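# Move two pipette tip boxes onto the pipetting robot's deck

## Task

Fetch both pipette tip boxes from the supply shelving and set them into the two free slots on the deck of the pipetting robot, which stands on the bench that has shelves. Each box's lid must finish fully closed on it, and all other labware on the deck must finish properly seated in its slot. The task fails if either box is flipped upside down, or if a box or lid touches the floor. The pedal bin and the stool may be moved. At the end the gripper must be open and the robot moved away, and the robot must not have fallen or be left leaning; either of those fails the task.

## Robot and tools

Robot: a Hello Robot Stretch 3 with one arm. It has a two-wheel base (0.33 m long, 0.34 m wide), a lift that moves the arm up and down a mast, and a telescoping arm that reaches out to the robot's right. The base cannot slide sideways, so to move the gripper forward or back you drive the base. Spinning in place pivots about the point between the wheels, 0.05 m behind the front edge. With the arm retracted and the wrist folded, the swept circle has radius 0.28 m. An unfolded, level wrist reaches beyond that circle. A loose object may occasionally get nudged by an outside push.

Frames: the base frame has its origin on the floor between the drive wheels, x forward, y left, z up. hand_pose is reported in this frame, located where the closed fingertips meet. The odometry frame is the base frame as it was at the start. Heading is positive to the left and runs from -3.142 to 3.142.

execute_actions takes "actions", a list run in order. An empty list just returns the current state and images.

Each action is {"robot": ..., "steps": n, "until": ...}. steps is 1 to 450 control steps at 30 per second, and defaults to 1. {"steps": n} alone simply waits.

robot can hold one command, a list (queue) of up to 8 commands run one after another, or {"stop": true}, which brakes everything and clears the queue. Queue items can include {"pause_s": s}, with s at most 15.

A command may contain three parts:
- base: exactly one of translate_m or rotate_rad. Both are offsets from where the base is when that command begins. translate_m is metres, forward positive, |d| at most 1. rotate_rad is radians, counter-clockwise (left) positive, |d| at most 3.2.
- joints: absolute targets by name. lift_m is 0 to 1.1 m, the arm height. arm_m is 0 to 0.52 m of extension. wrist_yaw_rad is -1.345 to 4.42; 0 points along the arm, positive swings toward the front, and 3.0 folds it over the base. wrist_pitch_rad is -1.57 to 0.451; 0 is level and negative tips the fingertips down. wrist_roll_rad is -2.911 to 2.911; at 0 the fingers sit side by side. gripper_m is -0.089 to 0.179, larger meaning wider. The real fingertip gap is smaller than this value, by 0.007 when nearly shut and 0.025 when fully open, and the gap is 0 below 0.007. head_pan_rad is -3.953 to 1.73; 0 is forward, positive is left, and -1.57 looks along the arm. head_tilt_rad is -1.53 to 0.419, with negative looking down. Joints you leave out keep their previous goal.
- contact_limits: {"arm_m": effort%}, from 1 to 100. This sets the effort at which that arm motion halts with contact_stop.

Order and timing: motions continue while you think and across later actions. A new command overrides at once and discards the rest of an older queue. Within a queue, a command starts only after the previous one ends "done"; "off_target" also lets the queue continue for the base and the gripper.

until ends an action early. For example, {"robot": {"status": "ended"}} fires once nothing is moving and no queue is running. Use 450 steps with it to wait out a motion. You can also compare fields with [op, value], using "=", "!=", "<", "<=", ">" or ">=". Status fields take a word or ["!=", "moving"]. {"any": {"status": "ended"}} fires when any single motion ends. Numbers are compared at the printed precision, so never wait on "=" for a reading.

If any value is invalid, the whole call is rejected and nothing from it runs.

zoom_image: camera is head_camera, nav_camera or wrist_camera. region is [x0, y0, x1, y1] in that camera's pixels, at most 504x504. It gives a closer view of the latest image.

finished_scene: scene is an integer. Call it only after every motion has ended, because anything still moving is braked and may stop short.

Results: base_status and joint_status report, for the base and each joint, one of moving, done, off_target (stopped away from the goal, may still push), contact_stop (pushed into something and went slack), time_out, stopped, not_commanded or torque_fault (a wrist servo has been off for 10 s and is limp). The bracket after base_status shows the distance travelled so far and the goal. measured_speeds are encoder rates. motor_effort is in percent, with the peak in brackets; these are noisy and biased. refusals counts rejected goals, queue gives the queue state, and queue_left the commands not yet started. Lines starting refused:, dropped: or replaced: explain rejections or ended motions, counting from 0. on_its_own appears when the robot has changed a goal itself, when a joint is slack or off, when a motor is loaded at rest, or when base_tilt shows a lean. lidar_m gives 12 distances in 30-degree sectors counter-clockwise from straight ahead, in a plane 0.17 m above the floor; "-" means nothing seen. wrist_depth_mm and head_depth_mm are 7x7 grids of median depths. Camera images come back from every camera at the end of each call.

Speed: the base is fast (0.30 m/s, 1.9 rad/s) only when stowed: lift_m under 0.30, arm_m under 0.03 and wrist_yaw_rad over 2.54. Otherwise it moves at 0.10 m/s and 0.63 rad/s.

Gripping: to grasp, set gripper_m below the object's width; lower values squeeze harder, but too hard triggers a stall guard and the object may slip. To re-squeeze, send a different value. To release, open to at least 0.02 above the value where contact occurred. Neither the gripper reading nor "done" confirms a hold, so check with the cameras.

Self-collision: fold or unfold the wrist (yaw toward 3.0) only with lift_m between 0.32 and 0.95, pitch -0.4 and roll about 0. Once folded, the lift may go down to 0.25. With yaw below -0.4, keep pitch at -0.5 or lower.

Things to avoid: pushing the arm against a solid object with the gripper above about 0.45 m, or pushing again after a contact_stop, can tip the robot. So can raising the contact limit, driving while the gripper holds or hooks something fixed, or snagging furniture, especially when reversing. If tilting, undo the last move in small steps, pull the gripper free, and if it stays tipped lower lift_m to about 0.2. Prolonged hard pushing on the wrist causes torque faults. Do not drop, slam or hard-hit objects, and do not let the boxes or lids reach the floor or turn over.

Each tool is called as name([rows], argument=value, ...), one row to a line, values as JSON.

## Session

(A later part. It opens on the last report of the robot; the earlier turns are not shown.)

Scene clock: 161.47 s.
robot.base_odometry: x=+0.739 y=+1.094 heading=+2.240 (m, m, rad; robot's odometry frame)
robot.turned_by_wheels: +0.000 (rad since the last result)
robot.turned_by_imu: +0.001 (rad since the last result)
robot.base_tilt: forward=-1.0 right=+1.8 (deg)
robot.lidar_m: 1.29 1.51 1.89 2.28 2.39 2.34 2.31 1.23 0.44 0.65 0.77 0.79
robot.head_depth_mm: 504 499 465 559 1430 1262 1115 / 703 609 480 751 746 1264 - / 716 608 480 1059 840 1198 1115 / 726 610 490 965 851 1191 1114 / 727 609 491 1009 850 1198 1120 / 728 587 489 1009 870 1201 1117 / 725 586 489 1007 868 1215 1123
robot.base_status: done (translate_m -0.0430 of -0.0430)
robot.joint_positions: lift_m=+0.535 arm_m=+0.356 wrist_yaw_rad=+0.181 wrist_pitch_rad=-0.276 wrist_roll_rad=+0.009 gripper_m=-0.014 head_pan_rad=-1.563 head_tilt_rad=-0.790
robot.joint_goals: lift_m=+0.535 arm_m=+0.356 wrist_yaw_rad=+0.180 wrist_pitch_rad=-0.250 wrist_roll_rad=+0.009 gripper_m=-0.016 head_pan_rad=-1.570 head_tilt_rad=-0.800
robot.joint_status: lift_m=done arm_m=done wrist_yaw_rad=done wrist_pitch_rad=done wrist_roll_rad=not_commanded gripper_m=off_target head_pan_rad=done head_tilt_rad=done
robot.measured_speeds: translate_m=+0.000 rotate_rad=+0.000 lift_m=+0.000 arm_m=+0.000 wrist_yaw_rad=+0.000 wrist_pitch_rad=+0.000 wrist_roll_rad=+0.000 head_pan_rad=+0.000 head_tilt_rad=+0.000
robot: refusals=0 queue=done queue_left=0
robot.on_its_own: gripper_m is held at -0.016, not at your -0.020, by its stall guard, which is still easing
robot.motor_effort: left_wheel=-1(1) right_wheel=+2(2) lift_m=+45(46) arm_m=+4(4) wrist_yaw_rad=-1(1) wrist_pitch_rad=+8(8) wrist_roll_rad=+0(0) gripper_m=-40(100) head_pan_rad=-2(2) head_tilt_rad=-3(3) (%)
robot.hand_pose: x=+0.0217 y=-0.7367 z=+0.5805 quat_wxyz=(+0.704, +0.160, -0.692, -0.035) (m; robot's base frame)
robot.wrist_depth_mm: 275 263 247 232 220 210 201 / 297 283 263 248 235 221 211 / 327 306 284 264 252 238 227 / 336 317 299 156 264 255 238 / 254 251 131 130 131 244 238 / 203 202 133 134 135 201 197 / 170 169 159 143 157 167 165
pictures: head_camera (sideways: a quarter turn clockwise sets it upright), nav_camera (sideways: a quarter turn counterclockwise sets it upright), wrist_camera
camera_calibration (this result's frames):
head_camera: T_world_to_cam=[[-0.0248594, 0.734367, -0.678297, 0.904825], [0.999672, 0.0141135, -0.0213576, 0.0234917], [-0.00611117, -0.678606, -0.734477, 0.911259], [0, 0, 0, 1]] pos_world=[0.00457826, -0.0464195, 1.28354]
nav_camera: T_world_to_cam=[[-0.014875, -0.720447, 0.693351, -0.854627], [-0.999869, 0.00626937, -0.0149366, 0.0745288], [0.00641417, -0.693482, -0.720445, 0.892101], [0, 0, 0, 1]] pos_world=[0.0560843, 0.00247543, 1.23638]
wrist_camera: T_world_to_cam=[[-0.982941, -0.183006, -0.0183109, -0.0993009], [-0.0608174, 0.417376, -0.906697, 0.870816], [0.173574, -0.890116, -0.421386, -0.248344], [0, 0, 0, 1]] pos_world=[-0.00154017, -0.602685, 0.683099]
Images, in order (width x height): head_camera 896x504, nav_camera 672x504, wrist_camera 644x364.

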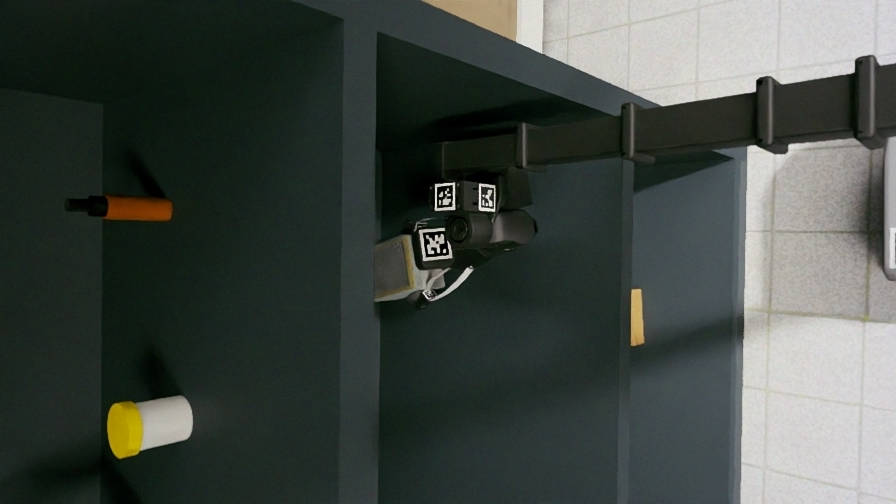

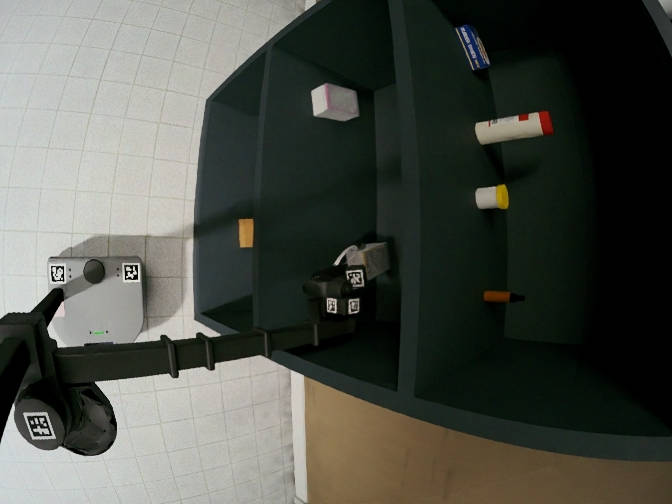

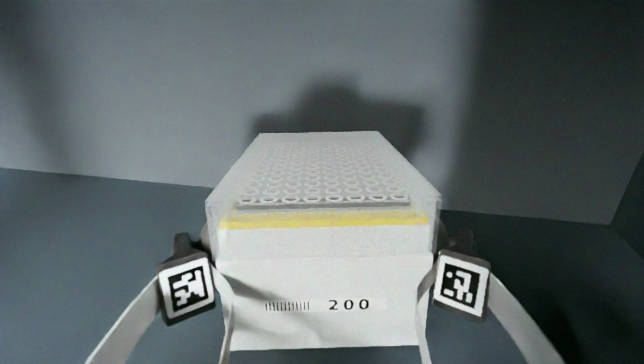

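execute_actions([
  {"robot":[{"joints":{"lift_m":0.518}},{"joints":{"gripper_m":0.16}}],"steps":450,"until":{"robot":{"status":"ended"}}},
])

zoom_image(camera="head_camera", region=[360, 170, 560, 350])

Scene clock: 194.07 s.
robot.base_odometry: x=+0.739 y=+1.094 heading=+2.240 (m, m, rad; robot's odometry frame)
robot.turned_by_wheels: +0.000 (rad since the last result)
robot.turned_by_imu: +0.002 (rad since the last result)
robot.base_tilt: forward=-1.0 right=+2.0 (deg)
robot.lidar_m: 1.29 1.51 1.89 2.28 2.39 2.33 2.31 1.24 0.44 0.65 0.77 0.79
robot.head_depth_mm: 503 499 463 561 1431 1268 1113 / 703 608 479 752 742 1264 - / 713 611 482 1058 825 1203 1118 / 726 609 490 980 841 1193 1121 / 728 609 491 1001 849 1197 1116 / 728 586 490 1000 866 1211 1118 / 727 588 491 1008 873 1213 1119
robot.base_status: done (translate_m -0.0430 of -0.0430)
robot.joint_positions: lift_m=+0.518 arm_m=+0.356 wrist_yaw_rad=+0.180 wrist_pitch_rad=-0.269 wrist_roll_rad=+0.009 gripper_m=+0.160 head_pan_rad=-1.563 head_tilt_rad=-0.790
robot.joint_goals: lift_m=+0.518 arm_m=+0.356 wrist_yaw_rad=+0.180 wrist_pitch_rad=-0.250 wrist_roll_rad=+0.009 gripper_m=+0.160 head_pan_rad=-1.570 head_tilt_rad=-0.800
robot.joint_status: lift_m=done arm_m=done wrist_yaw_rad=done wrist_pitch_rad=done wrist_roll_rad=not_commanded gripper_m=done head_pan_rad=done head_tilt_rad=done
robot.measured_speeds: translate_m=+0.000 rotate_rad=+0.000 lift_m=+0.000 arm_m=+0.000 wrist_yaw_rad=+0.000 wrist_pitch_rad=+0.000 wrist_roll_rad=+0.000 head_pan_rad=+0.000 head_tilt_rad=+0.000
robot: refusals=0 queue=done queue_left=0
robot.motor_effort: left_wheel=-1(1) right_wheel=+3(3) lift_m=+31(44) arm_m=+4(4) wrist_yaw_rad=+0(1) wrist_pitch_rad=+6(8) wrist_roll_rad=+0(0) gripper_m=+0(93) head_pan_rad=-2(2) head_tilt_rad=-3(2) (%)
robot.hand_pose: x=+0.0217 y=-0.7374 z=+0.5655 quat_wxyz=(+0.704, +0.158, -0.692, -0.032) (m; robot's base frame)
robot.wrist_depth_mm: 274 261 245 232 221 210 200 / 299 281 263 250 235 223 212 / 326 303 285 218 249 238 226 / 301 300 265 150 257 255 240 / 229 239 133 131 134 232 219 / 190 - 141 138 142 180 177 / - 149 148 146 148 150 149
pictures: head_camera (sideways: a quarter turn clockwise sets it upright), nav_camera (sideways: a quarter turn counterclockwise sets it upright), wrist_camera
camera_calibration (this result's frames):
head_camera: T_world_to_cam=[[-0.0248593, 0.734367, -0.678297, 0.904825], [0.999672, 0.0141133, -0.0213576, 0.0234917], [-0.00611125, -0.678606, -0.734477, 0.911259], [0, 0, 0, 1]] pos_world=[0.00457825, -0.0464195, 1.28354]
nav_camera: T_world_to_cam=[[-0.0148751, -0.720447, 0.693351, -0.854627], [-0.999869, 0.00626948, -0.0149366, 0.0745288], [0.00641408, -0.693482, -0.720445, 0.892101], [0, 0, 0, 1]] pos_world=[0.0560843, 0.00247543, 1.23638]
wrist_camera: T_world_to_cam=[[-0.983037, -0.182491, -0.0182912, -0.0993599], [-0.0594791, 0.411554, -0.909442, 0.85478], [0.173493, -0.892928, -0.415428, -0.260618], [0, 0, 0, 1]] pos_world=[-0.00161772, -0.602633, 0.667287]
Images, in order (width x height): head_camera 896x504, nav_camera 672x504, wrist_camera 644x364.

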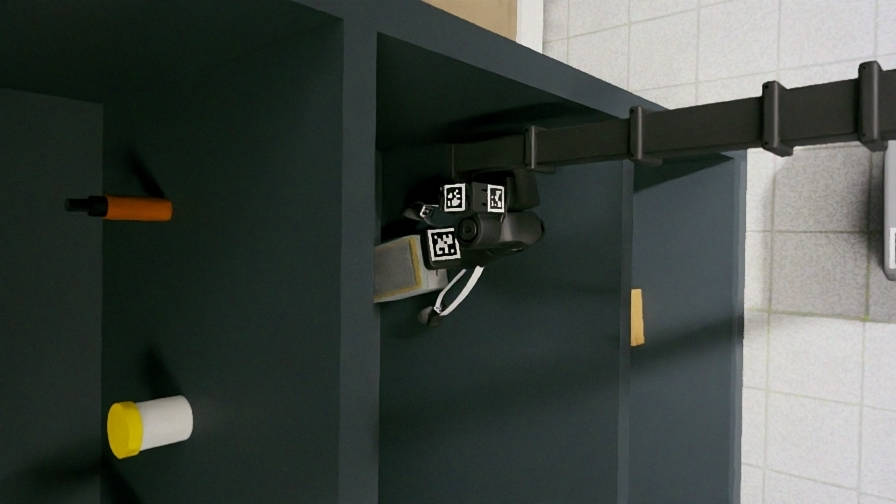

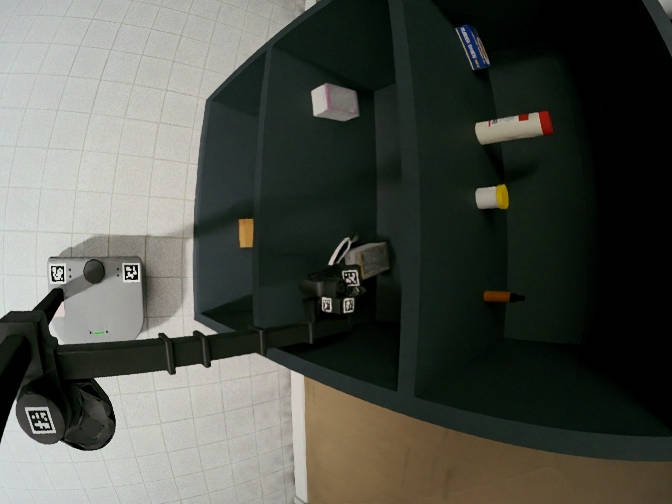

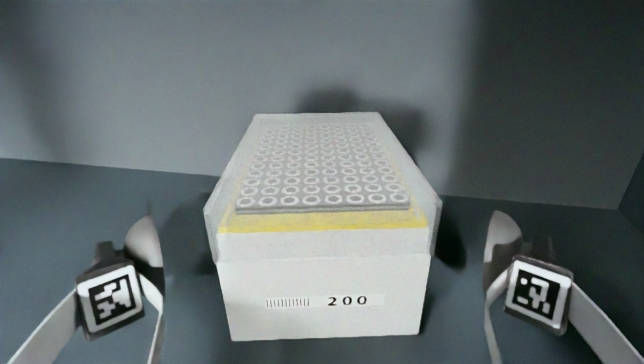

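Region (360, 170, 560, 350) of head_camera's 896x504 image, scaled by 2.520, with more detail than that image has; it fills the top 454 rows of this view, and the rest is white.

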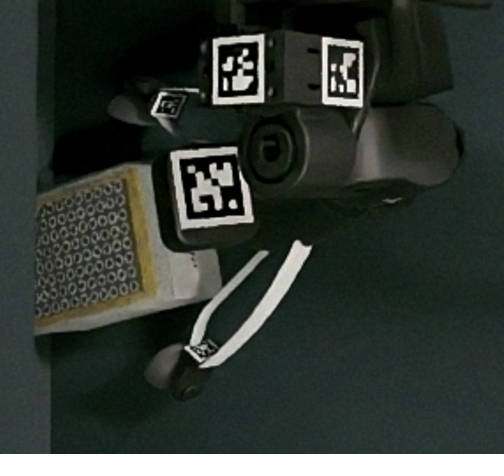

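execute_actions([
  {"robot":[{"joints":{"arm_m":0.394,"lift_m":0.516},"base":{"translate_m":0.007}},{"joints":{"gripper_m":0.04}}],"steps":450,"until":{"robot":{"status":"ended"}}},
])

Scene clock: 203.77 s.
robot.base_odometry: x=+0.735 y=+1.100 heading=+2.240 (m, m, rad; robot's odometry frame)
robot.turned_by_wheels: +0.000 (rad since the last result)
robot.turned_by_imu: +0.001 (rad since the last result)
robot.base_tilt: forward=-0.9 right=+1.8 (deg)
robot.lidar_m: 1.28 1.50 1.88 2.28 2.39 2.35 2.31 1.24 0.44 0.65 0.77 0.79
robot.head_depth_mm: 526 519 473 560 1439 1268 1119 / 710 608 479 784 774 1267 - / 714 608 480 1076 851 1201 1113 / 727 610 490 982 849 1199 1118 / 729 609 489 1010 849 1200 1118 / 718 586 489 1007 871 1202 1122 / 730 610 489 1003 867 1222 1116
robot.base_status: done (translate_m +0.0070 of +0.0070)
robot.joint_positions: lift_m=+0.516 arm_m=+0.394 wrist_yaw_rad=+0.181 wrist_pitch_rad=-0.269 wrist_roll_rad=+0.009 gripper_m=+0.046 head_pan_rad=-1.563 head_tilt_rad=-0.790
robot.joint_goals: lift_m=+0.516 arm_m=+0.394 wrist_yaw_rad=+0.180 wrist_pitch_rad=-0.250 wrist_roll_rad=+0.009 gripper_m=+0.040 head_pan_rad=-1.570 head_tilt_rad=-0.800
robot.joint_status: lift_m=done arm_m=done wrist_yaw_rad=done wrist_pitch_rad=done wrist_roll_rad=not_commanded gripper_m=off_target head_pan_rad=done head_tilt_rad=done
robot.measured_speeds: translate_m=+0.000 rotate_rad=+0.000 lift_m=+0.000 arm_m=+0.000 wrist_yaw_rad=+0.000 wrist_pitch_rad=+0.000 wrist_roll_rad=+0.000 head_pan_rad=+0.000 head_tilt_rad=+0.000
robot: refusals=0 queue=done queue_left=0
robot.motor_effort: left_wheel=-2(4) right_wheel=+3(10) lift_m=+31(30) arm_m=+5(4) wrist_yaw_rad=-1(1) wrist_pitch_rad=+6(6) wrist_roll_rad=+0(0) gripper_m=-100(100) head_pan_rad=-2(2) head_tilt_rad=-3(3) (%)
robot.hand_pose: x=+0.0217 y=-0.7753 z=+0.5635 quat_wxyz=(+0.704, +0.158, -0.692, -0.032) (m; robot's base frame)
robot.wrist_depth_mm: 234 221 209 199 187 179 171 / 254 240 225 211 201 190 180 / 275 260 241 225 212 201 190 / 290 277 253 146 221 216 203 / 224 234 117 111 116 222 211 / 184 - 96 95 94 - 174 / - 146 96 98 98 146 146
pictures: head_camera (sideways: a quarter turn clockwise sets it upright), nav_camera (sideways: a quarter turn counterclockwise sets it upright), wrist_camera
camera_calibration (this result's frames):
head_camera: T_world_to_cam=[[-0.0248395, 0.734368, -0.678297, 0.904825], [0.999673, 0.0140864, -0.0213576, 0.0234917], [-0.00612953, -0.678606, -0.734477, 0.911259], [0, 0, 0, 1]] pos_world=[0.004577, -0.0464195, 1.28354]
nav_camera: T_world_to_cam=[[-0.0148945, -0.720446, 0.693351, -0.854627], [-0.999869, 0.00629642, -0.0149366, 0.0745288], [0.0063954, -0.693482, -0.720445, 0.892101], [0, 0, 0, 1]] pos_world=[0.0560844, 0.00247409, 1.23638]
wrist_camera: T_world_to_cam=[[-0.983007, -0.182654, -0.0182911, -0.106413], [-0.0595473, 0.411545, -0.909442, 0.868574], [0.17364, -0.892899, -0.415428, -0.295338], [0, 0, 0, 1]] pos_world=[-0.00160084, -0.6406, 0.66528]
Images, in order (width x height): head_camera 896x504, nav_camera 672x504, wrist_camera 644x364.

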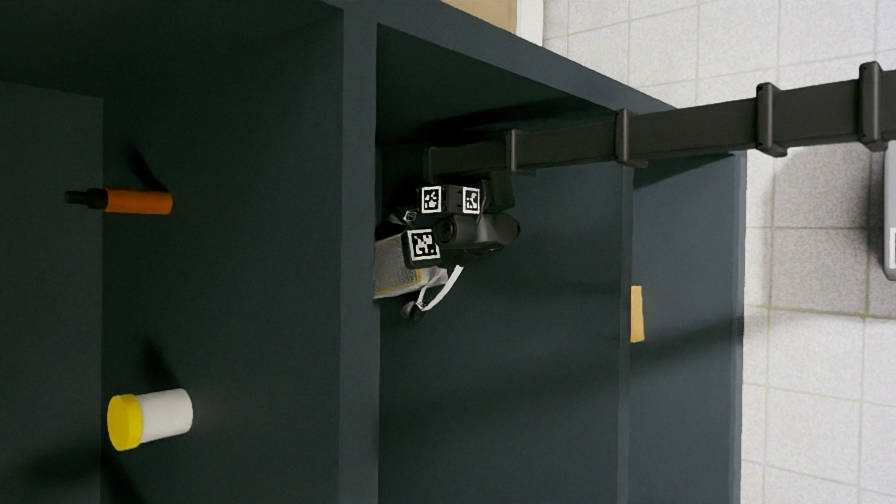

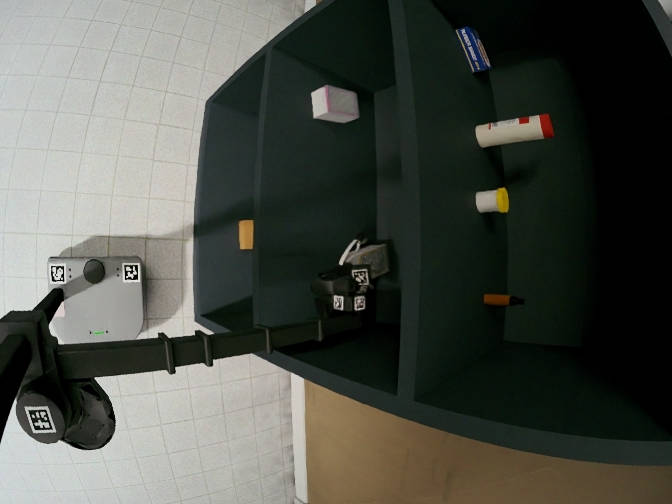

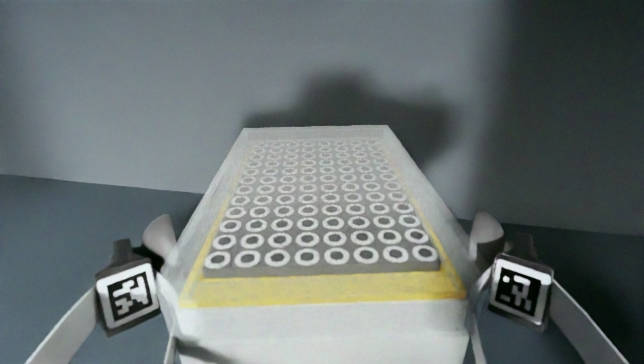

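execute_actions([
  {"robot":[{"joints":{"gripper_m":0.16}},{"joints":{"arm_m":0.362},"base":{"translate_m":-0.006}},{"joints":{"gripper_m":0.03}},{"joints":{"lift_m":0.52}},{"joints":{"arm_m":0.08,"wrist_yaw_rad":0.0}}],"steps":450,"until":{"robot":{"status":"ended"}}},
])

Scene clock: 241.33 s.
robot.base_odometry: x=+0.738 y=+1.095 heading=+2.240 (m, m, rad; robot's odometry frame)
robot.turned_by_wheels: +0.000 (rad since the last result)
robot.turned_by_imu: +0.002 (rad since the last result)
robot.base_tilt: forward=-1.0 right=+2.1 (deg)
robot.lidar_m: 1.29 1.51 1.89 2.28 2.39 2.34 2.30 1.24 0.44 0.65 0.77 0.79
robot.head_depth_mm: 505 502 465 562 1436 1266 1116 / 707 607 479 755 810 1240 - / 713 608 481 1003 829 - 1120 / 728 610 489 1008 807 1197 1119 / 727 611 491 1002 849 1199 1120 / 726 586 490 1006 868 1204 1121 / 728 600 490 1003 869 1217 1116
robot.base_status: done (translate_m -0.0060 of -0.0060)
robot.joint_positions: lift_m=+0.520 arm_m=+0.080 wrist_yaw_rad=+0.000 wrist_pitch_rad=-0.271 wrist_roll_rad=+0.009 gripper_m=+0.038 head_pan_rad=-1.563 head_tilt_rad=-0.790
robot.joint_goals: lift_m=+0.520 arm_m=+0.080 wrist_yaw_rad=+0.000 wrist_pitch_rad=-0.250 wrist_roll_rad=+0.009 gripper_m=+0.037 head_pan_rad=-1.570 head_tilt_rad=-0.800
robot.joint_status: lift_m=done arm_m=done wrist_yaw_rad=done wrist_pitch_rad=done wrist_roll_rad=not_commanded gripper_m=done head_pan_rad=done head_tilt_rad=done
robot.measured_speeds: translate_m=+0.000 rotate_rad=+0.000 lift_m=+0.000 arm_m=+0.000 wrist_yaw_rad=+0.000 wrist_pitch_rad=+0.000 wrist_roll_rad=+0.000 head_pan_rad=+0.000 head_tilt_rad=+0.000
robot: refusals=0 queue=done queue_left=0
robot.on_its_own: gripper_m is held at +0.037, not at your +0.030, by its stall guard, which is not easing now
robot.motor_effort: left_wheel=-2(6) right_wheel=+3(7) lift_m=+44(46) arm_m=-6(5) wrist_yaw_rad=-1(4) wrist_pitch_rad=+6(6) wrist_roll_rad=+1(0) gripper_m=-23(100) head_pan_rad=-1(2) head_tilt_rad=-3(4) (%)
robot.hand_pose: x=-0.0214 y=-0.4658 z=+0.5666 quat_wxyz=(+0.698, +0.096, -0.703, -0.096) (m; robot's base frame)
robot.wrist_depth_mm: 484 477 473 479 466 279 183 / 512 515 504 500 492 281 183 / 449 448 437 224 426 279 183 / 307 300 281 147 262 261 183 / 232 229 125 126 126 225 183 / 186 193 131 132 133 180 174 / 156 155 147 144 145 152 152
pictures: head_camera (sideways: a quarter turn clockwise sets it upright), nav_camera (sideways: a quarter turn counterclockwise sets it upright), wrist_camera
camera_calibration (this result's frames):
head_camera: T_world_to_cam=[[-0.0248386, 0.734371, -0.678294, 0.90482], [0.999673, 0.0140852, -0.0213575, 0.0234917], [-0.00613045, -0.678602, -0.73448, 0.911263], [0, 0, 0, 1]] pos_world=[0.00457694, -0.0464194, 1.28354]
nav_camera: T_world_to_cam=[[-0.0148954, -0.720449, 0.693347, -0.854623], [-0.999869, 0.0062978, -0.0149366, 0.0745287], [0.00639446, -0.693479, -0.720449, 0.892105], [0, 0, 0, 1]] pos_world=[0.0560844, 0.00247432, 1.23638]
wrist_camera: T_world_to_cam=[[-0.999827, -0.00347725, -0.018296, -0.00911177], [0.0151762, 0.417291, -0.908646, 0.745213], [0.0107943, -0.908766, -0.417166, -0.0200589], [0, 0, 0, 1]] pos_world=[-0.0202032, -0.329231, 0.668601]
Images, in order (width x height): head_camera 896x504, nav_camera 672x504, wrist_camera 644x364.

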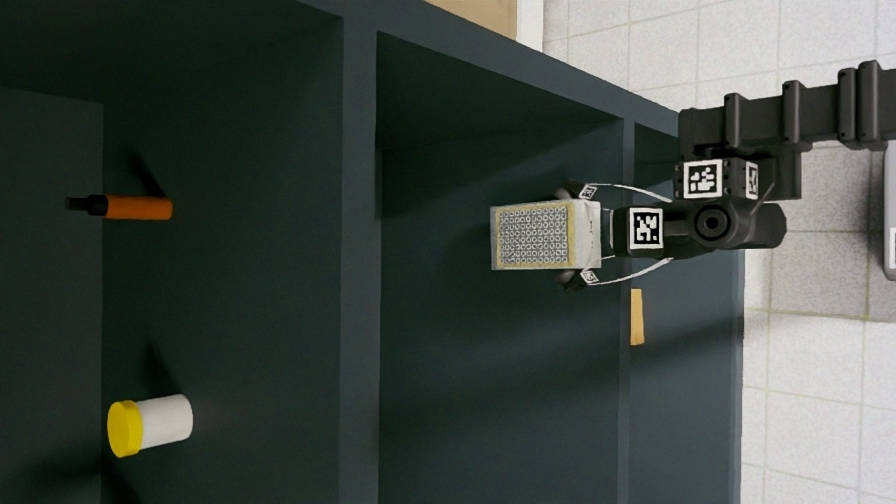

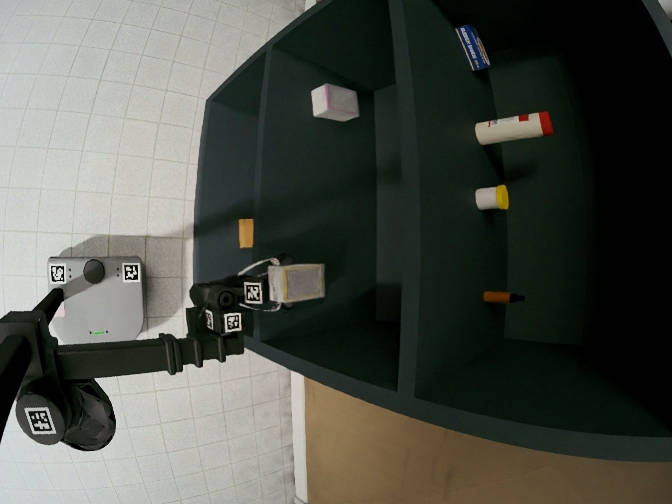

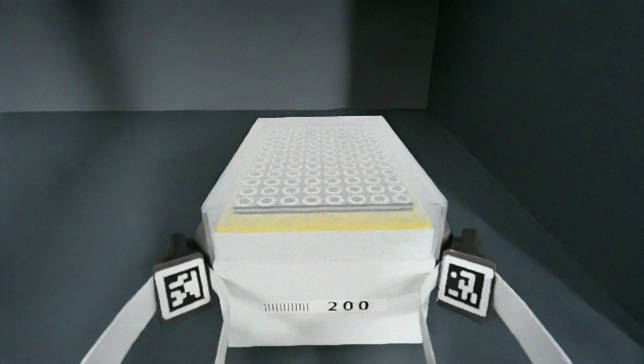

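zoom_image(camera="head_camera", region=[470, 160, 720, 320])

Region (470, 160, 720, 320) of head_camera's 896x504 image, scaled by 2.016, with more detail than that image has; it fills the top 323 rows of this view, and the rest is white.

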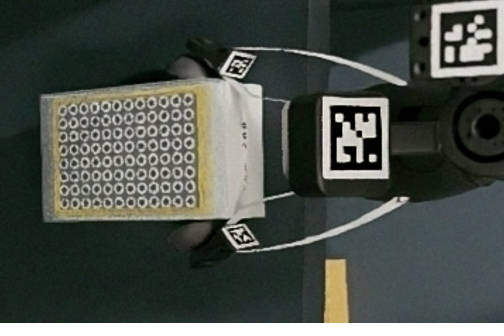

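execute_actions([
  {"robot":[{"joints":{"arm_m":0.045}},{"joints":{"lift_m":0.517}},{"joints":{"gripper_m":0.16}},{"joints":{"arm_m":0.0}},{"joints":{"lift_m":0.76}},{"joints":{"wrist_pitch_rad":-1.0,"arm_m":0.19}}],"steps":450,"until":{"robot":{"status":"ended"}}},
])

Scene clock: 307.07 s.
robot.base_odometry: x=+0.738 y=+1.095 heading=+2.240 (m, m, rad; robot's odometry frame)
robot.turned_by_wheels: +0.000 (rad since the last result)
robot.turned_by_imu: +0.002 (rad since the last result)
robot.base_tilt: forward=-1.0 right=+2.0 (deg)
robot.lidar_m: 1.29 1.51 1.89 2.28 2.39 2.33 2.31 1.24 0.44 0.65 0.77 0.79
robot.head_depth_mm: 507 500 465 544 1465 - - / 707 606 480 - 819 1205 1117 / 713 611 481 - 828 1194 1127 / 726 609 490 1030 799 1194 1114 / 725 610 491 999 846 1193 1120 / 725 586 490 1002 871 1199 1115 / 727 601 490 1003 870 1210 1116
robot.base_status: done (translate_m -0.0060 of -0.0060)
robot.joint_positions: lift_m=+0.760 arm_m=+0.190 wrist_yaw_rad=+0.000 wrist_pitch_rad=-1.003 wrist_roll_rad=+0.009 gripper_m=+0.160 head_pan_rad=-1.563 head_tilt_rad=-0.790
robot.joint_goals: lift_m=+0.760 arm_m=+0.190 wrist_yaw_rad=+0.000 wrist_pitch_rad=-1.000 wrist_roll_rad=+0.009 gripper_m=+0.160 head_pan_rad=-1.570 head_tilt_rad=-0.800
robot.joint_status: lift_m=done arm_m=done wrist_yaw_rad=done wrist_pitch_rad=done wrist_roll_rad=not_commanded gripper_m=done head_pan_rad=done head_tilt_rad=done
robot.measured_speeds: translate_m=+0.000 rotate_rad=+0.000 lift_m=+0.000 arm_m=+0.000 wrist_yaw_rad=+0.000 wrist_pitch_rad=+0.000 wrist_roll_rad=+0.000 head_pan_rad=+0.000 head_tilt_rad=+0.000
robot: refusals=0 queue=done queue_left=0
robot.motor_effort: left_wheel=-2(2) right_wheel=+3(3) lift_m=+43(45) arm_m=+5(3) wrist_yaw_rad=-1(1) wrist_pitch_rad=+1(7) wrist_roll_rad=+0(0) gripper_m=+0(93) head_pan_rad=-2(2) head_tilt_rad=-3(3) (%)
robot.hand_pose: x=-0.0216 y=-0.4521 z=+0.6695 quat_wxyz=(+0.617, +0.339, -0.622, -0.342) (m; robot's base frame)
robot.wrist_depth_mm: 398 397 399 393 394 275 181 / 373 370 370 367 369 276 180 / 345 345 344 344 342 272 180 / 325 327 321 252 322 272 179 / 308 309 306 240 305 298 179 / 288 - 288 226 287 283 170 / 734 759 719 219 729 278 196
pictures: head_camera (sideways: a quarter turn clockwise sets it upright), nav_camera (sideways: a quarter turn counterclockwise sets it upright), wrist_camera
camera_calibration (this result's frames):
head_camera: T_world_to_cam=[[-0.0248144, 0.734398, -0.678266, 0.904784], [0.999673, 0.0140528, -0.0213573, 0.0234913], [-0.00615323, -0.678574, -0.734506, 0.911297], [0, 0, 0, 1]] pos_world=[0.00457539, -0.0464186, 1.28354]
nav_camera: T_world_to_cam=[[-0.0149192, -0.720475, 0.69332, -0.854587], [-0.999868, 0.00633163, -0.014936, 0.074528], [0.00637119, -0.693452, -0.720475, 0.89214], [0, 0, 0, 1]] pos_world=[0.0560845, 0.00247516, 1.23638]
wrist_camera: T_world_to_cam=[[-0.999827, 0.0102976, -0.0154929, -0.00300973], [0.0156077, 0.917517, -0.397391, 0.716939], [0.0101228, -0.397564, -0.917519, 0.601365], [0, 0, 0, 1]] pos_world=[-0.0202865, -0.418691, 0.836622]
Images, in order (width x height): head_camera 896x504, nav_camera 672x504, wrist_camera 644x364.

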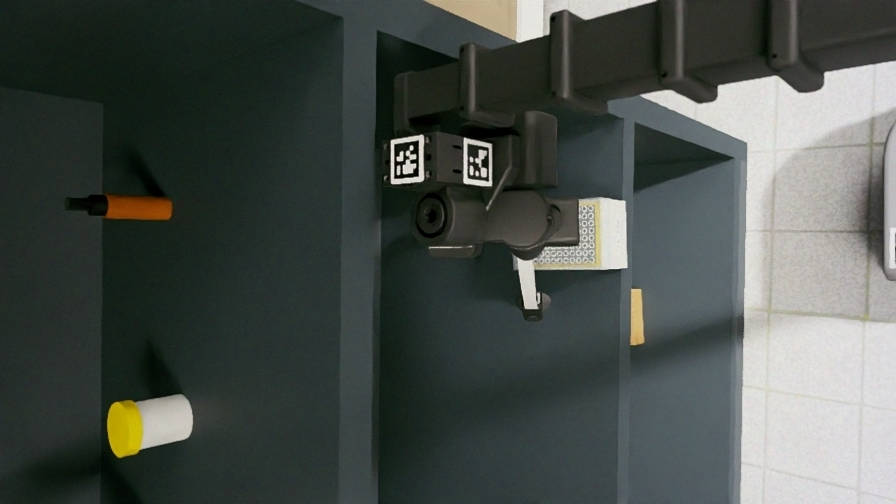

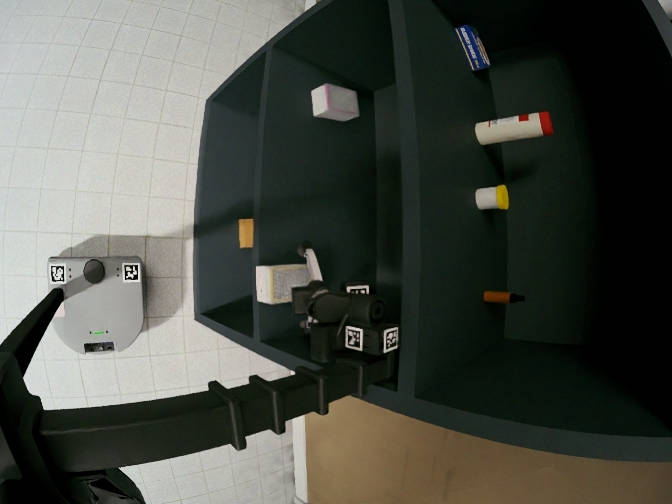

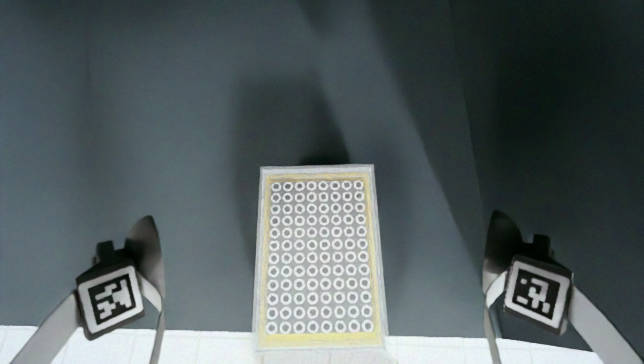

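execute_actions([
  {"robot":[{"joints":{"arm_m":0.205,"lift_m":0.688}},{"joints":{"gripper_m":0.06}},{"joints":{"lift_m":0.74}}],"steps":450,"until":{"robot":{"status":"ended"}}},
])

Scene clock: 321.83 s.
robot.base_odometry: x=+0.738 y=+1.095 heading=+2.240 (m, m, rad; robot's odometry frame)
robot.turned_by_wheels: +0.000 (rad since the last result)
robot.turned_by_imu: +0.001 (rad since the last result)
robot.base_tilt: forward=-1.0 right=+2.0 (deg)
robot.lidar_m: 1.29 1.51 1.89 2.28 2.39 2.34 2.31 1.23 0.44 0.65 0.76 0.79
robot.head_depth_mm: 507 501 466 560 1457 - - / 709 608 479 - 833 1195 1102 / 713 608 481 - 828 1196 1125 / 725 610 490 1032 814 1188 1116 / 727 611 489 1003 849 1204 1125 / 728 587 490 997 871 1207 1119 / 728 603 491 1004 871 1213 1119
robot.base_status: done (translate_m -0.0060 of -0.0060)
robot.joint_positions: lift_m=+0.740 arm_m=+0.205 wrist_yaw_rad=+0.000 wrist_pitch_rad=-1.006 wrist_roll_rad=+0.009 gripper_m=+0.061 head_pan_rad=-1.563 head_tilt_rad=-0.790
robot.joint_goals: lift_m=+0.740 arm_m=+0.205 wrist_yaw_rad=+0.000 wrist_pitch_rad=-1.000 wrist_roll_rad=+0.009 gripper_m=+0.060 head_pan_rad=-1.570 head_tilt_rad=-0.800
robot.joint_status: lift_m=done arm_m=done wrist_yaw_rad=done wrist_pitch_rad=done wrist_roll_rad=not_commanded gripper_m=done head_pan_rad=done head_tilt_rad=done
robot.measured_speeds: translate_m=+0.000 rotate_rad=+0.000 lift_m=+0.000 arm_m=+0.000 wrist_yaw_rad=+0.000 wrist_pitch_rad=+0.000 wrist_roll_rad=+0.000 head_pan_rad=+0.000 head_tilt_rad=+0.000
robot: refusals=0 queue=done queue_left=0
robot.motor_effort: left_wheel=-2(2) right_wheel=+3(2) lift_m=+44(45) arm_m=+4(4) wrist_yaw_rad=-1(0) wrist_pitch_rad=+2(3) wrist_roll_rad=+0(0) gripper_m=-13(97) head_pan_rad=-2(3) head_tilt_rad=-4(3) (%)
robot.hand_pose: x=-0.0216 y=-0.4665 z=+0.6492 quat_wxyz=(+0.617, +0.339, -0.622, -0.343) (m; robot's base frame)
robot.wrist_depth_mm: 370 366 370 368 367 276 182 / 343 341 343 344 342 274 180 / 321 321 319 318 321 273 179 / 301 301 300 301 300 271 179 / 287 282 284 219 284 269 179 / 269 269 265 206 265 235 179 / 258 258 257 195 250 251 177
pictures: head_camera (sideways: a quarter turn clockwise sets it upright), nav_camera (sideways: a quarter turn counterclockwise sets it upright), wrist_camera
camera_calibration (this result's frames):
head_camera: T_world_to_cam=[[-0.0248144, 0.734398, -0.678266, 0.904784], [0.999673, 0.0140528, -0.0213573, 0.0234913], [-0.00615323, -0.678574, -0.734506, 0.911297], [0, 0, 0, 1]] pos_world=[0.00457539, -0.0464186, 1.28354]
nav_camera: T_world_to_cam=[[-0.0149192, -0.720475, 0.69332, -0.854587], [-0.999868, 0.00633163, -0.014936, 0.074528], [0.00637119, -0.693452, -0.720475, 0.89214], [0, 0, 0, 1]] pos_world=[0.0560845, 0.00247516, 1.23638]
wrist_camera: T_world_to_cam=[[-0.999827, 0.0103438, -0.0154625, -0.00317565], [0.0156086, 0.918666, -0.394726, 0.720831], [0.0101219, -0.3949, -0.918669, 0.578973], [0, 0, 0, 1]] pos_world=[-0.0202866, -0.433534, 0.816367]
Images, in order (width x height): head_camera 896x504, nav_camera 672x504, wrist_camera 644x364.

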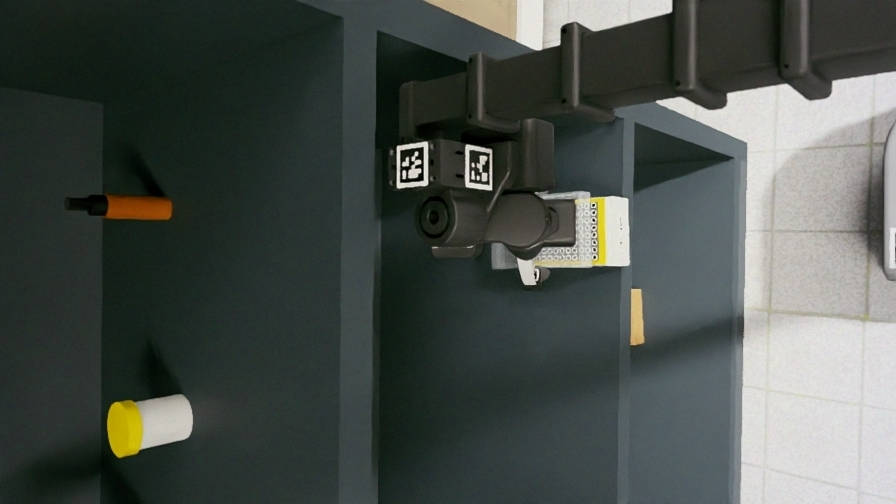

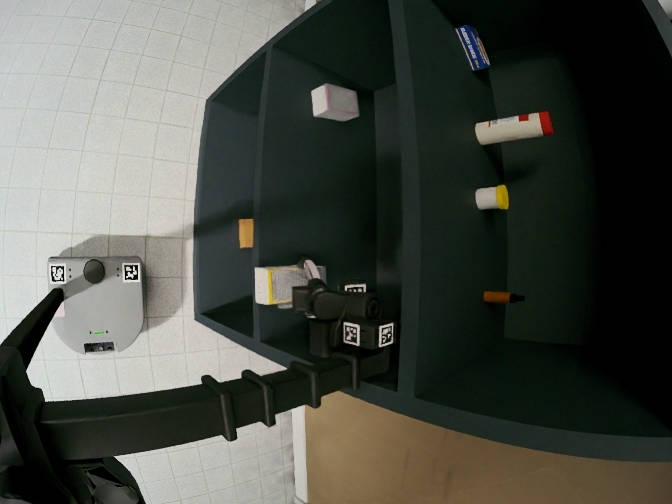

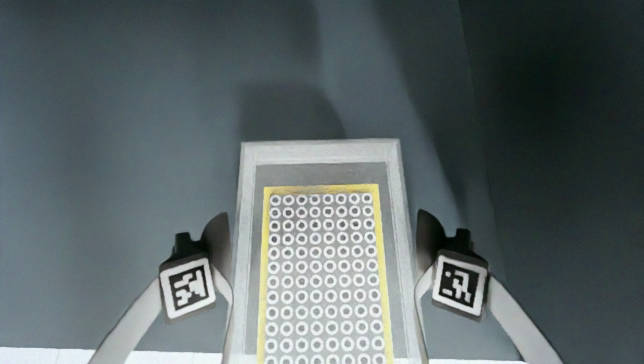

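execute_actions([
  {"robot":[{"base":{"translate_m":0.17},"joints":{"arm_m":0.215}},{"joints":{"lift_m":0.65}}],"steps":450,"until":{"robot":{"status":"ended"}}},
])

Scene clock: 332.90 s.
robot.base_odometry: x=+0.633 y=+1.228 heading=+2.240 (m, m, rad; robot's odometry frame)
robot.turned_by_wheels: +0.000 (rad since the last result)
robot.turned_by_imu: +0.001 (rad since the last result)
robot.base_tilt: forward=-1.1 right=+2.0 (deg)
robot.lidar_m: 1.12 1.64 1.77 2.28 2.38 2.51 2.47 1.24 0.53 0.86 0.71 0.65
robot.head_depth_mm: 714 608 489 954 851 1071 1143 / 727 609 490 1029 810 - 1125 / 725 609 490 1031 822 1200 1128 / 719 586 490 1030 889 1199 1116 / 727 609 490 1002 864 1208 1126 / 591 610 490 1003 871 1212 1118 / 728 608 490 943 868 1211 1118
robot.base_status: done (translate_m +0.1700 of +0.1700)
robot.joint_positions: lift_m=+0.650 arm_m=+0.215 wrist_yaw_rad=+0.000 wrist_pitch_rad=-1.006 wrist_roll_rad=+0.009 gripper_m=+0.061 head_pan_rad=-1.563 head_tilt_rad=-0.790
robot.joint_goals: lift_m=+0.650 arm_m=+0.215 wrist_yaw_rad=+0.000 wrist_pitch_rad=-1.000 wrist_roll_rad=+0.009 gripper_m=+0.060 head_pan_rad=-1.570 head_tilt_rad=-0.800
robot.joint_status: lift_m=done arm_m=done wrist_yaw_rad=done wrist_pitch_rad=done wrist_roll_rad=not_commanded gripper_m=done head_pan_rad=done head_tilt_rad=done
robot.measured_speeds: translate_m=+0.000 rotate_rad=+0.000 lift_m=+0.000 arm_m=+0.000 wrist_yaw_rad=+0.000 wrist_pitch_rad=+0.000 wrist_roll_rad=+0.000 head_pan_rad=+0.000 head_tilt_rad=+0.000
robot: refusals=0 queue=done queue_left=0
robot.motor_effort: left_wheel=-2(4) right_wheel=+4(10) lift_m=+31(44) arm_m=+5(6) wrist_yaw_rad=+0(0) wrist_pitch_rad=+2(2) wrist_roll_rad=+0(0) gripper_m=-13(13) head_pan_rad=-1(2) head_tilt_rad=-3(4) (%)
robot.hand_pose: x=-0.0216 y=-0.4765 z=+0.5596 quat_wxyz=(+0.617, +0.339, -0.622, -0.343) (m; robot's base frame)
robot.wrist_depth_mm: 251 252 250 253 254 251 249 / 235 235 233 234 234 232 230 / 221 219 219 219 216 218 218 / 207 206 205 205 205 203 153 / 195 194 195 194 193 193 152 / 183 184 183 183 181 183 154 / 174 174 174 173 173 173 154
pictures: head_camera (sideways: a quarter turn clockwise sets it upright), nav_camera (sideways: a quarter turn counterclockwise sets it upright), wrist_camera
camera_calibration (this result's frames):
head_camera: T_world_to_cam=[[-0.0248144, 0.734398, -0.678266, 0.904784], [0.999673, 0.0140528, -0.0213573, 0.0234913], [-0.00615323, -0.678574, -0.734506, 0.911297], [0, 0, 0, 1]] pos_world=[0.00457539, -0.0464186, 1.28354]
nav_camera: T_world_to_cam=[[-0.0149192, -0.720475, 0.69332, -0.854587], [-0.999868, 0.00633163, -0.014936, 0.074528], [0.00637119, -0.693452, -0.720475, 0.89214], [0, 0, 0, 1]] pos_world=[0.0560845, 0.00247516, 1.23638]
wrist_camera: T_world_to_cam=[[-0.999827, 0.010344, -0.0154624, -0.00445697], [0.0156088, 0.918666, -0.394726, 0.694655], [0.0101218, -0.3949, -0.918669, 0.492771], [0, 0, 0, 1]] pos_world=[-0.0202866, -0.443515, 0.726823]
Images, in order (width x height): head_camera 896x504, nav_camera 672x504, wrist_camera 644x364.

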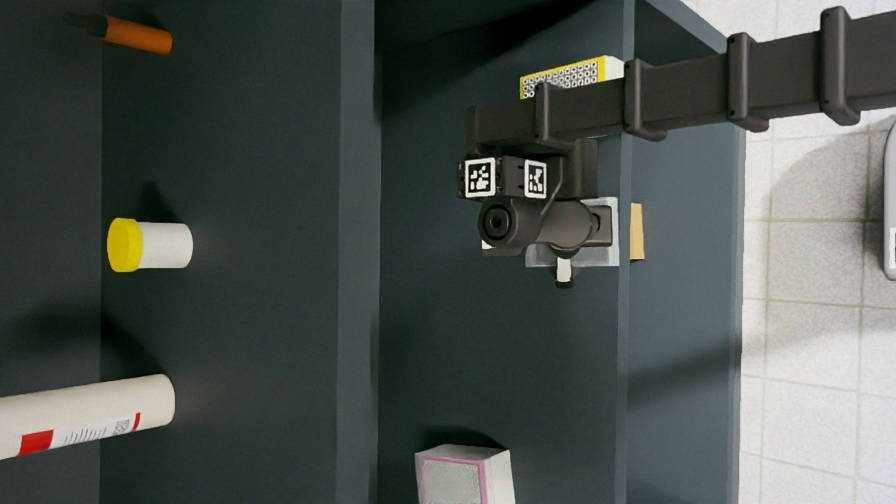

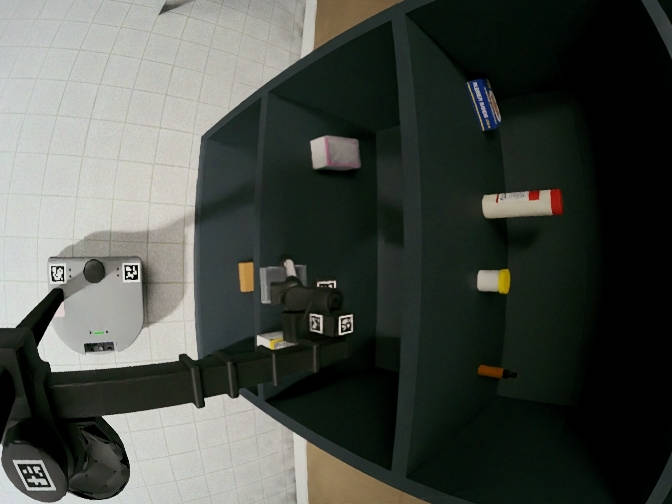

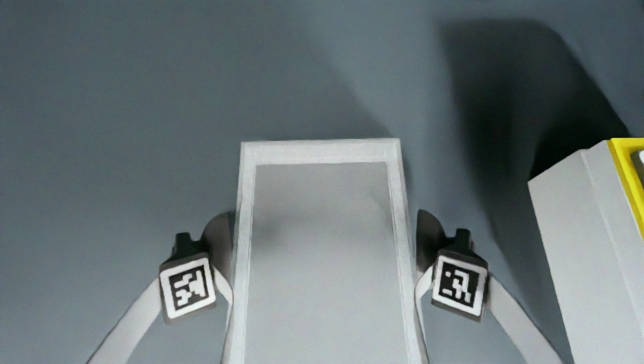

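execute_actions([
  {"robot":[{"joints":{"lift_m":0.646}},{"joints":{"gripper_m":0.14}},{"joints":{"lift_m":0.75}},{"base":{"translate_m":-0.17},"joints":{"arm_m":0.2,"gripper_m":0.16}}],"steps":450,"until":{"robot":{"status":"ended"}}},
])

Scene clock: 351.00 s.
robot.base_odometry: x=+0.738 y=+1.095 heading=+2.240 (m, m, rad; robot's odometry frame)
robot.turned_by_wheels: +0.000 (rad since the last result)
robot.turned_by_imu: +0.001 (rad since the last result)
robot.base_tilt: forward=-1.0 right=+2.1 (deg)
robot.lidar_m: 1.29 1.51 1.89 2.28 2.40 2.33 2.31 1.24 0.44 0.65 0.77 0.79
robot.head_depth_mm: 505 502 465 559 1453 - - / 705 609 479 - 828 1196 1112 / 716 609 481 - 828 1181 1126 / 727 609 489 1026 813 1194 1120 / 728 611 489 999 849 1196 1118 / 728 587 490 1005 866 1204 1121 / 729 602 491 1004 868 1206 1120
robot.base_status: done (translate_m -0.1700 of -0.1700)
robot.joint_positions: lift_m=+0.750 arm_m=+0.200 wrist_yaw_rad=+0.000 wrist_pitch_rad=-1.006 wrist_roll_rad=+0.009 gripper_m=+0.160 head_pan_rad=-1.563 head_tilt_rad=-0.790
robot.joint_goals: lift_m=+0.750 arm_m=+0.200 wrist_yaw_rad=+0.000 wrist_pitch_rad=-1.000 wrist_roll_rad=+0.009 gripper_m=+0.160 head_pan_rad=-1.570 head_tilt_rad=-0.800
robot.joint_status: lift_m=done arm_m=done wrist_yaw_rad=done wrist_pitch_rad=done wrist_roll_rad=not_commanded gripper_m=done head_pan_rad=done head_tilt_rad=done
robot.measured_speeds: translate_m=+0.000 rotate_rad=+0.000 lift_m=+0.000 arm_m=+0.000 wrist_yaw_rad=+0.000 wrist_pitch_rad=+0.000 wrist_roll_rad=+0.000 head_pan_rad=+0.000 head_tilt_rad=+0.000
robot: refusals=0 queue=done queue_left=0
robot.motor_effort: left_wheel=-2(7) right_wheel=+4(6) lift_m=+43(45) arm_m=-6(7) wrist_yaw_rad=-1(1) wrist_pitch_rad=+2(2) wrist_roll_rad=+0(0) gripper_m=+0(91) head_pan_rad=-2(1) head_tilt_rad=-4(3) (%)
robot.hand_pose: x=-0.0216 y=-0.4622 z=+0.6592 quat_wxyz=(+0.617, +0.339, -0.622, -0.343) (m; robot's base frame)
robot.wrist_depth_mm: 385 381 381 379 380 277 182 / 361 356 353 357 352 275 181 / 334 333 334 331 331 273 181 / 314 313 311 313 309 272 179 / 295 297 297 228 294 287 178 / 280 - 277 216 275 277 170 / 727 722 270 205 262 259 186
pictures: head_camera (sideways: a quarter turn clockwise sets it upright), nav_camera (sideways: a quarter turn counterclockwise sets it upright), wrist_camera
camera_calibration (this result's frames):
head_camera: T_world_to_cam=[[-0.0248143, 0.734398, -0.678266, 0.904784], [0.999673, 0.0140527, -0.0213573, 0.0234913], [-0.00615331, -0.678574, -0.734506, 0.911297], [0, 0, 0, 1]] pos_world=[0.00457538, -0.0464186, 1.28354]
nav_camera: T_world_to_cam=[[-0.0149193, -0.720475, 0.69332, -0.854587], [-0.999868, 0.00633175, -0.014936, 0.074528], [0.00637111, -0.693452, -0.720475, 0.89214], [0, 0, 0, 1]] pos_world=[0.0560845, 0.00247515, 1.23638]
wrist_camera: T_world_to_cam=[[-0.999827, 0.0103447, -0.0154624, -0.00306524], [0.0156095, 0.918666, -0.394726, 0.720815], [0.0101215, -0.394899, -0.918669, 0.589878], [0, 0, 0, 1]] pos_world=[-0.0202867, -0.429214, 0.82638]
Images, in order (width x height): head_camera 896x504, nav_camera 672x504, wrist_camera 644x364.

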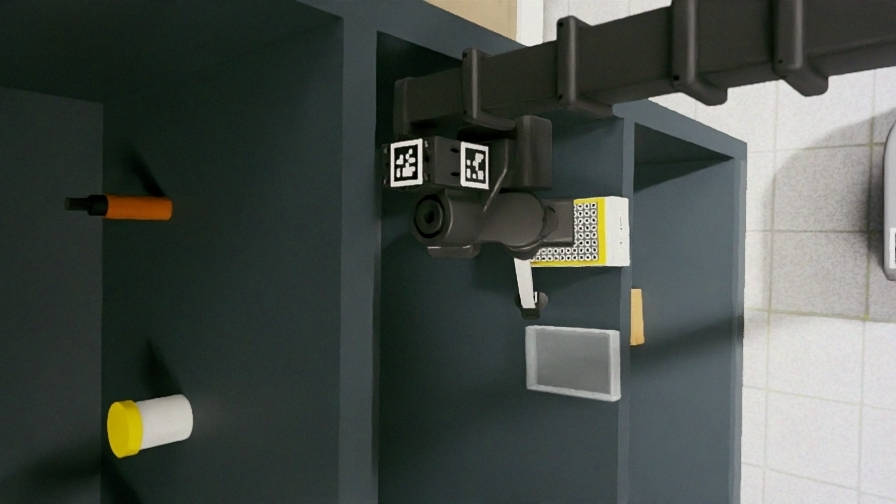

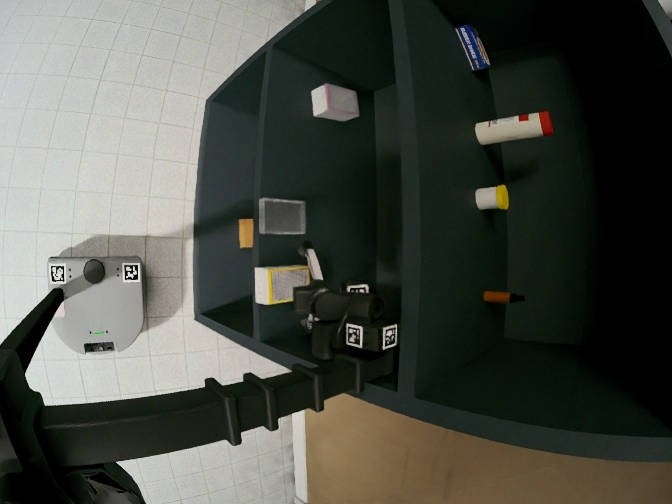

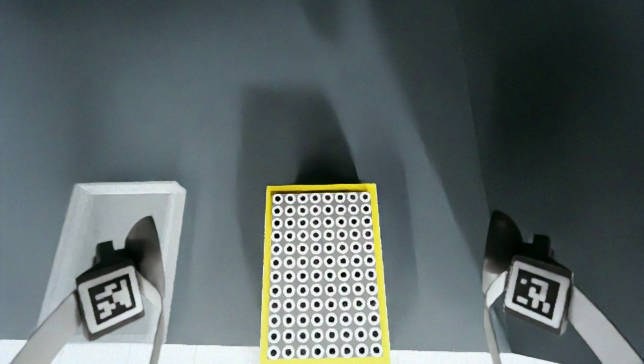

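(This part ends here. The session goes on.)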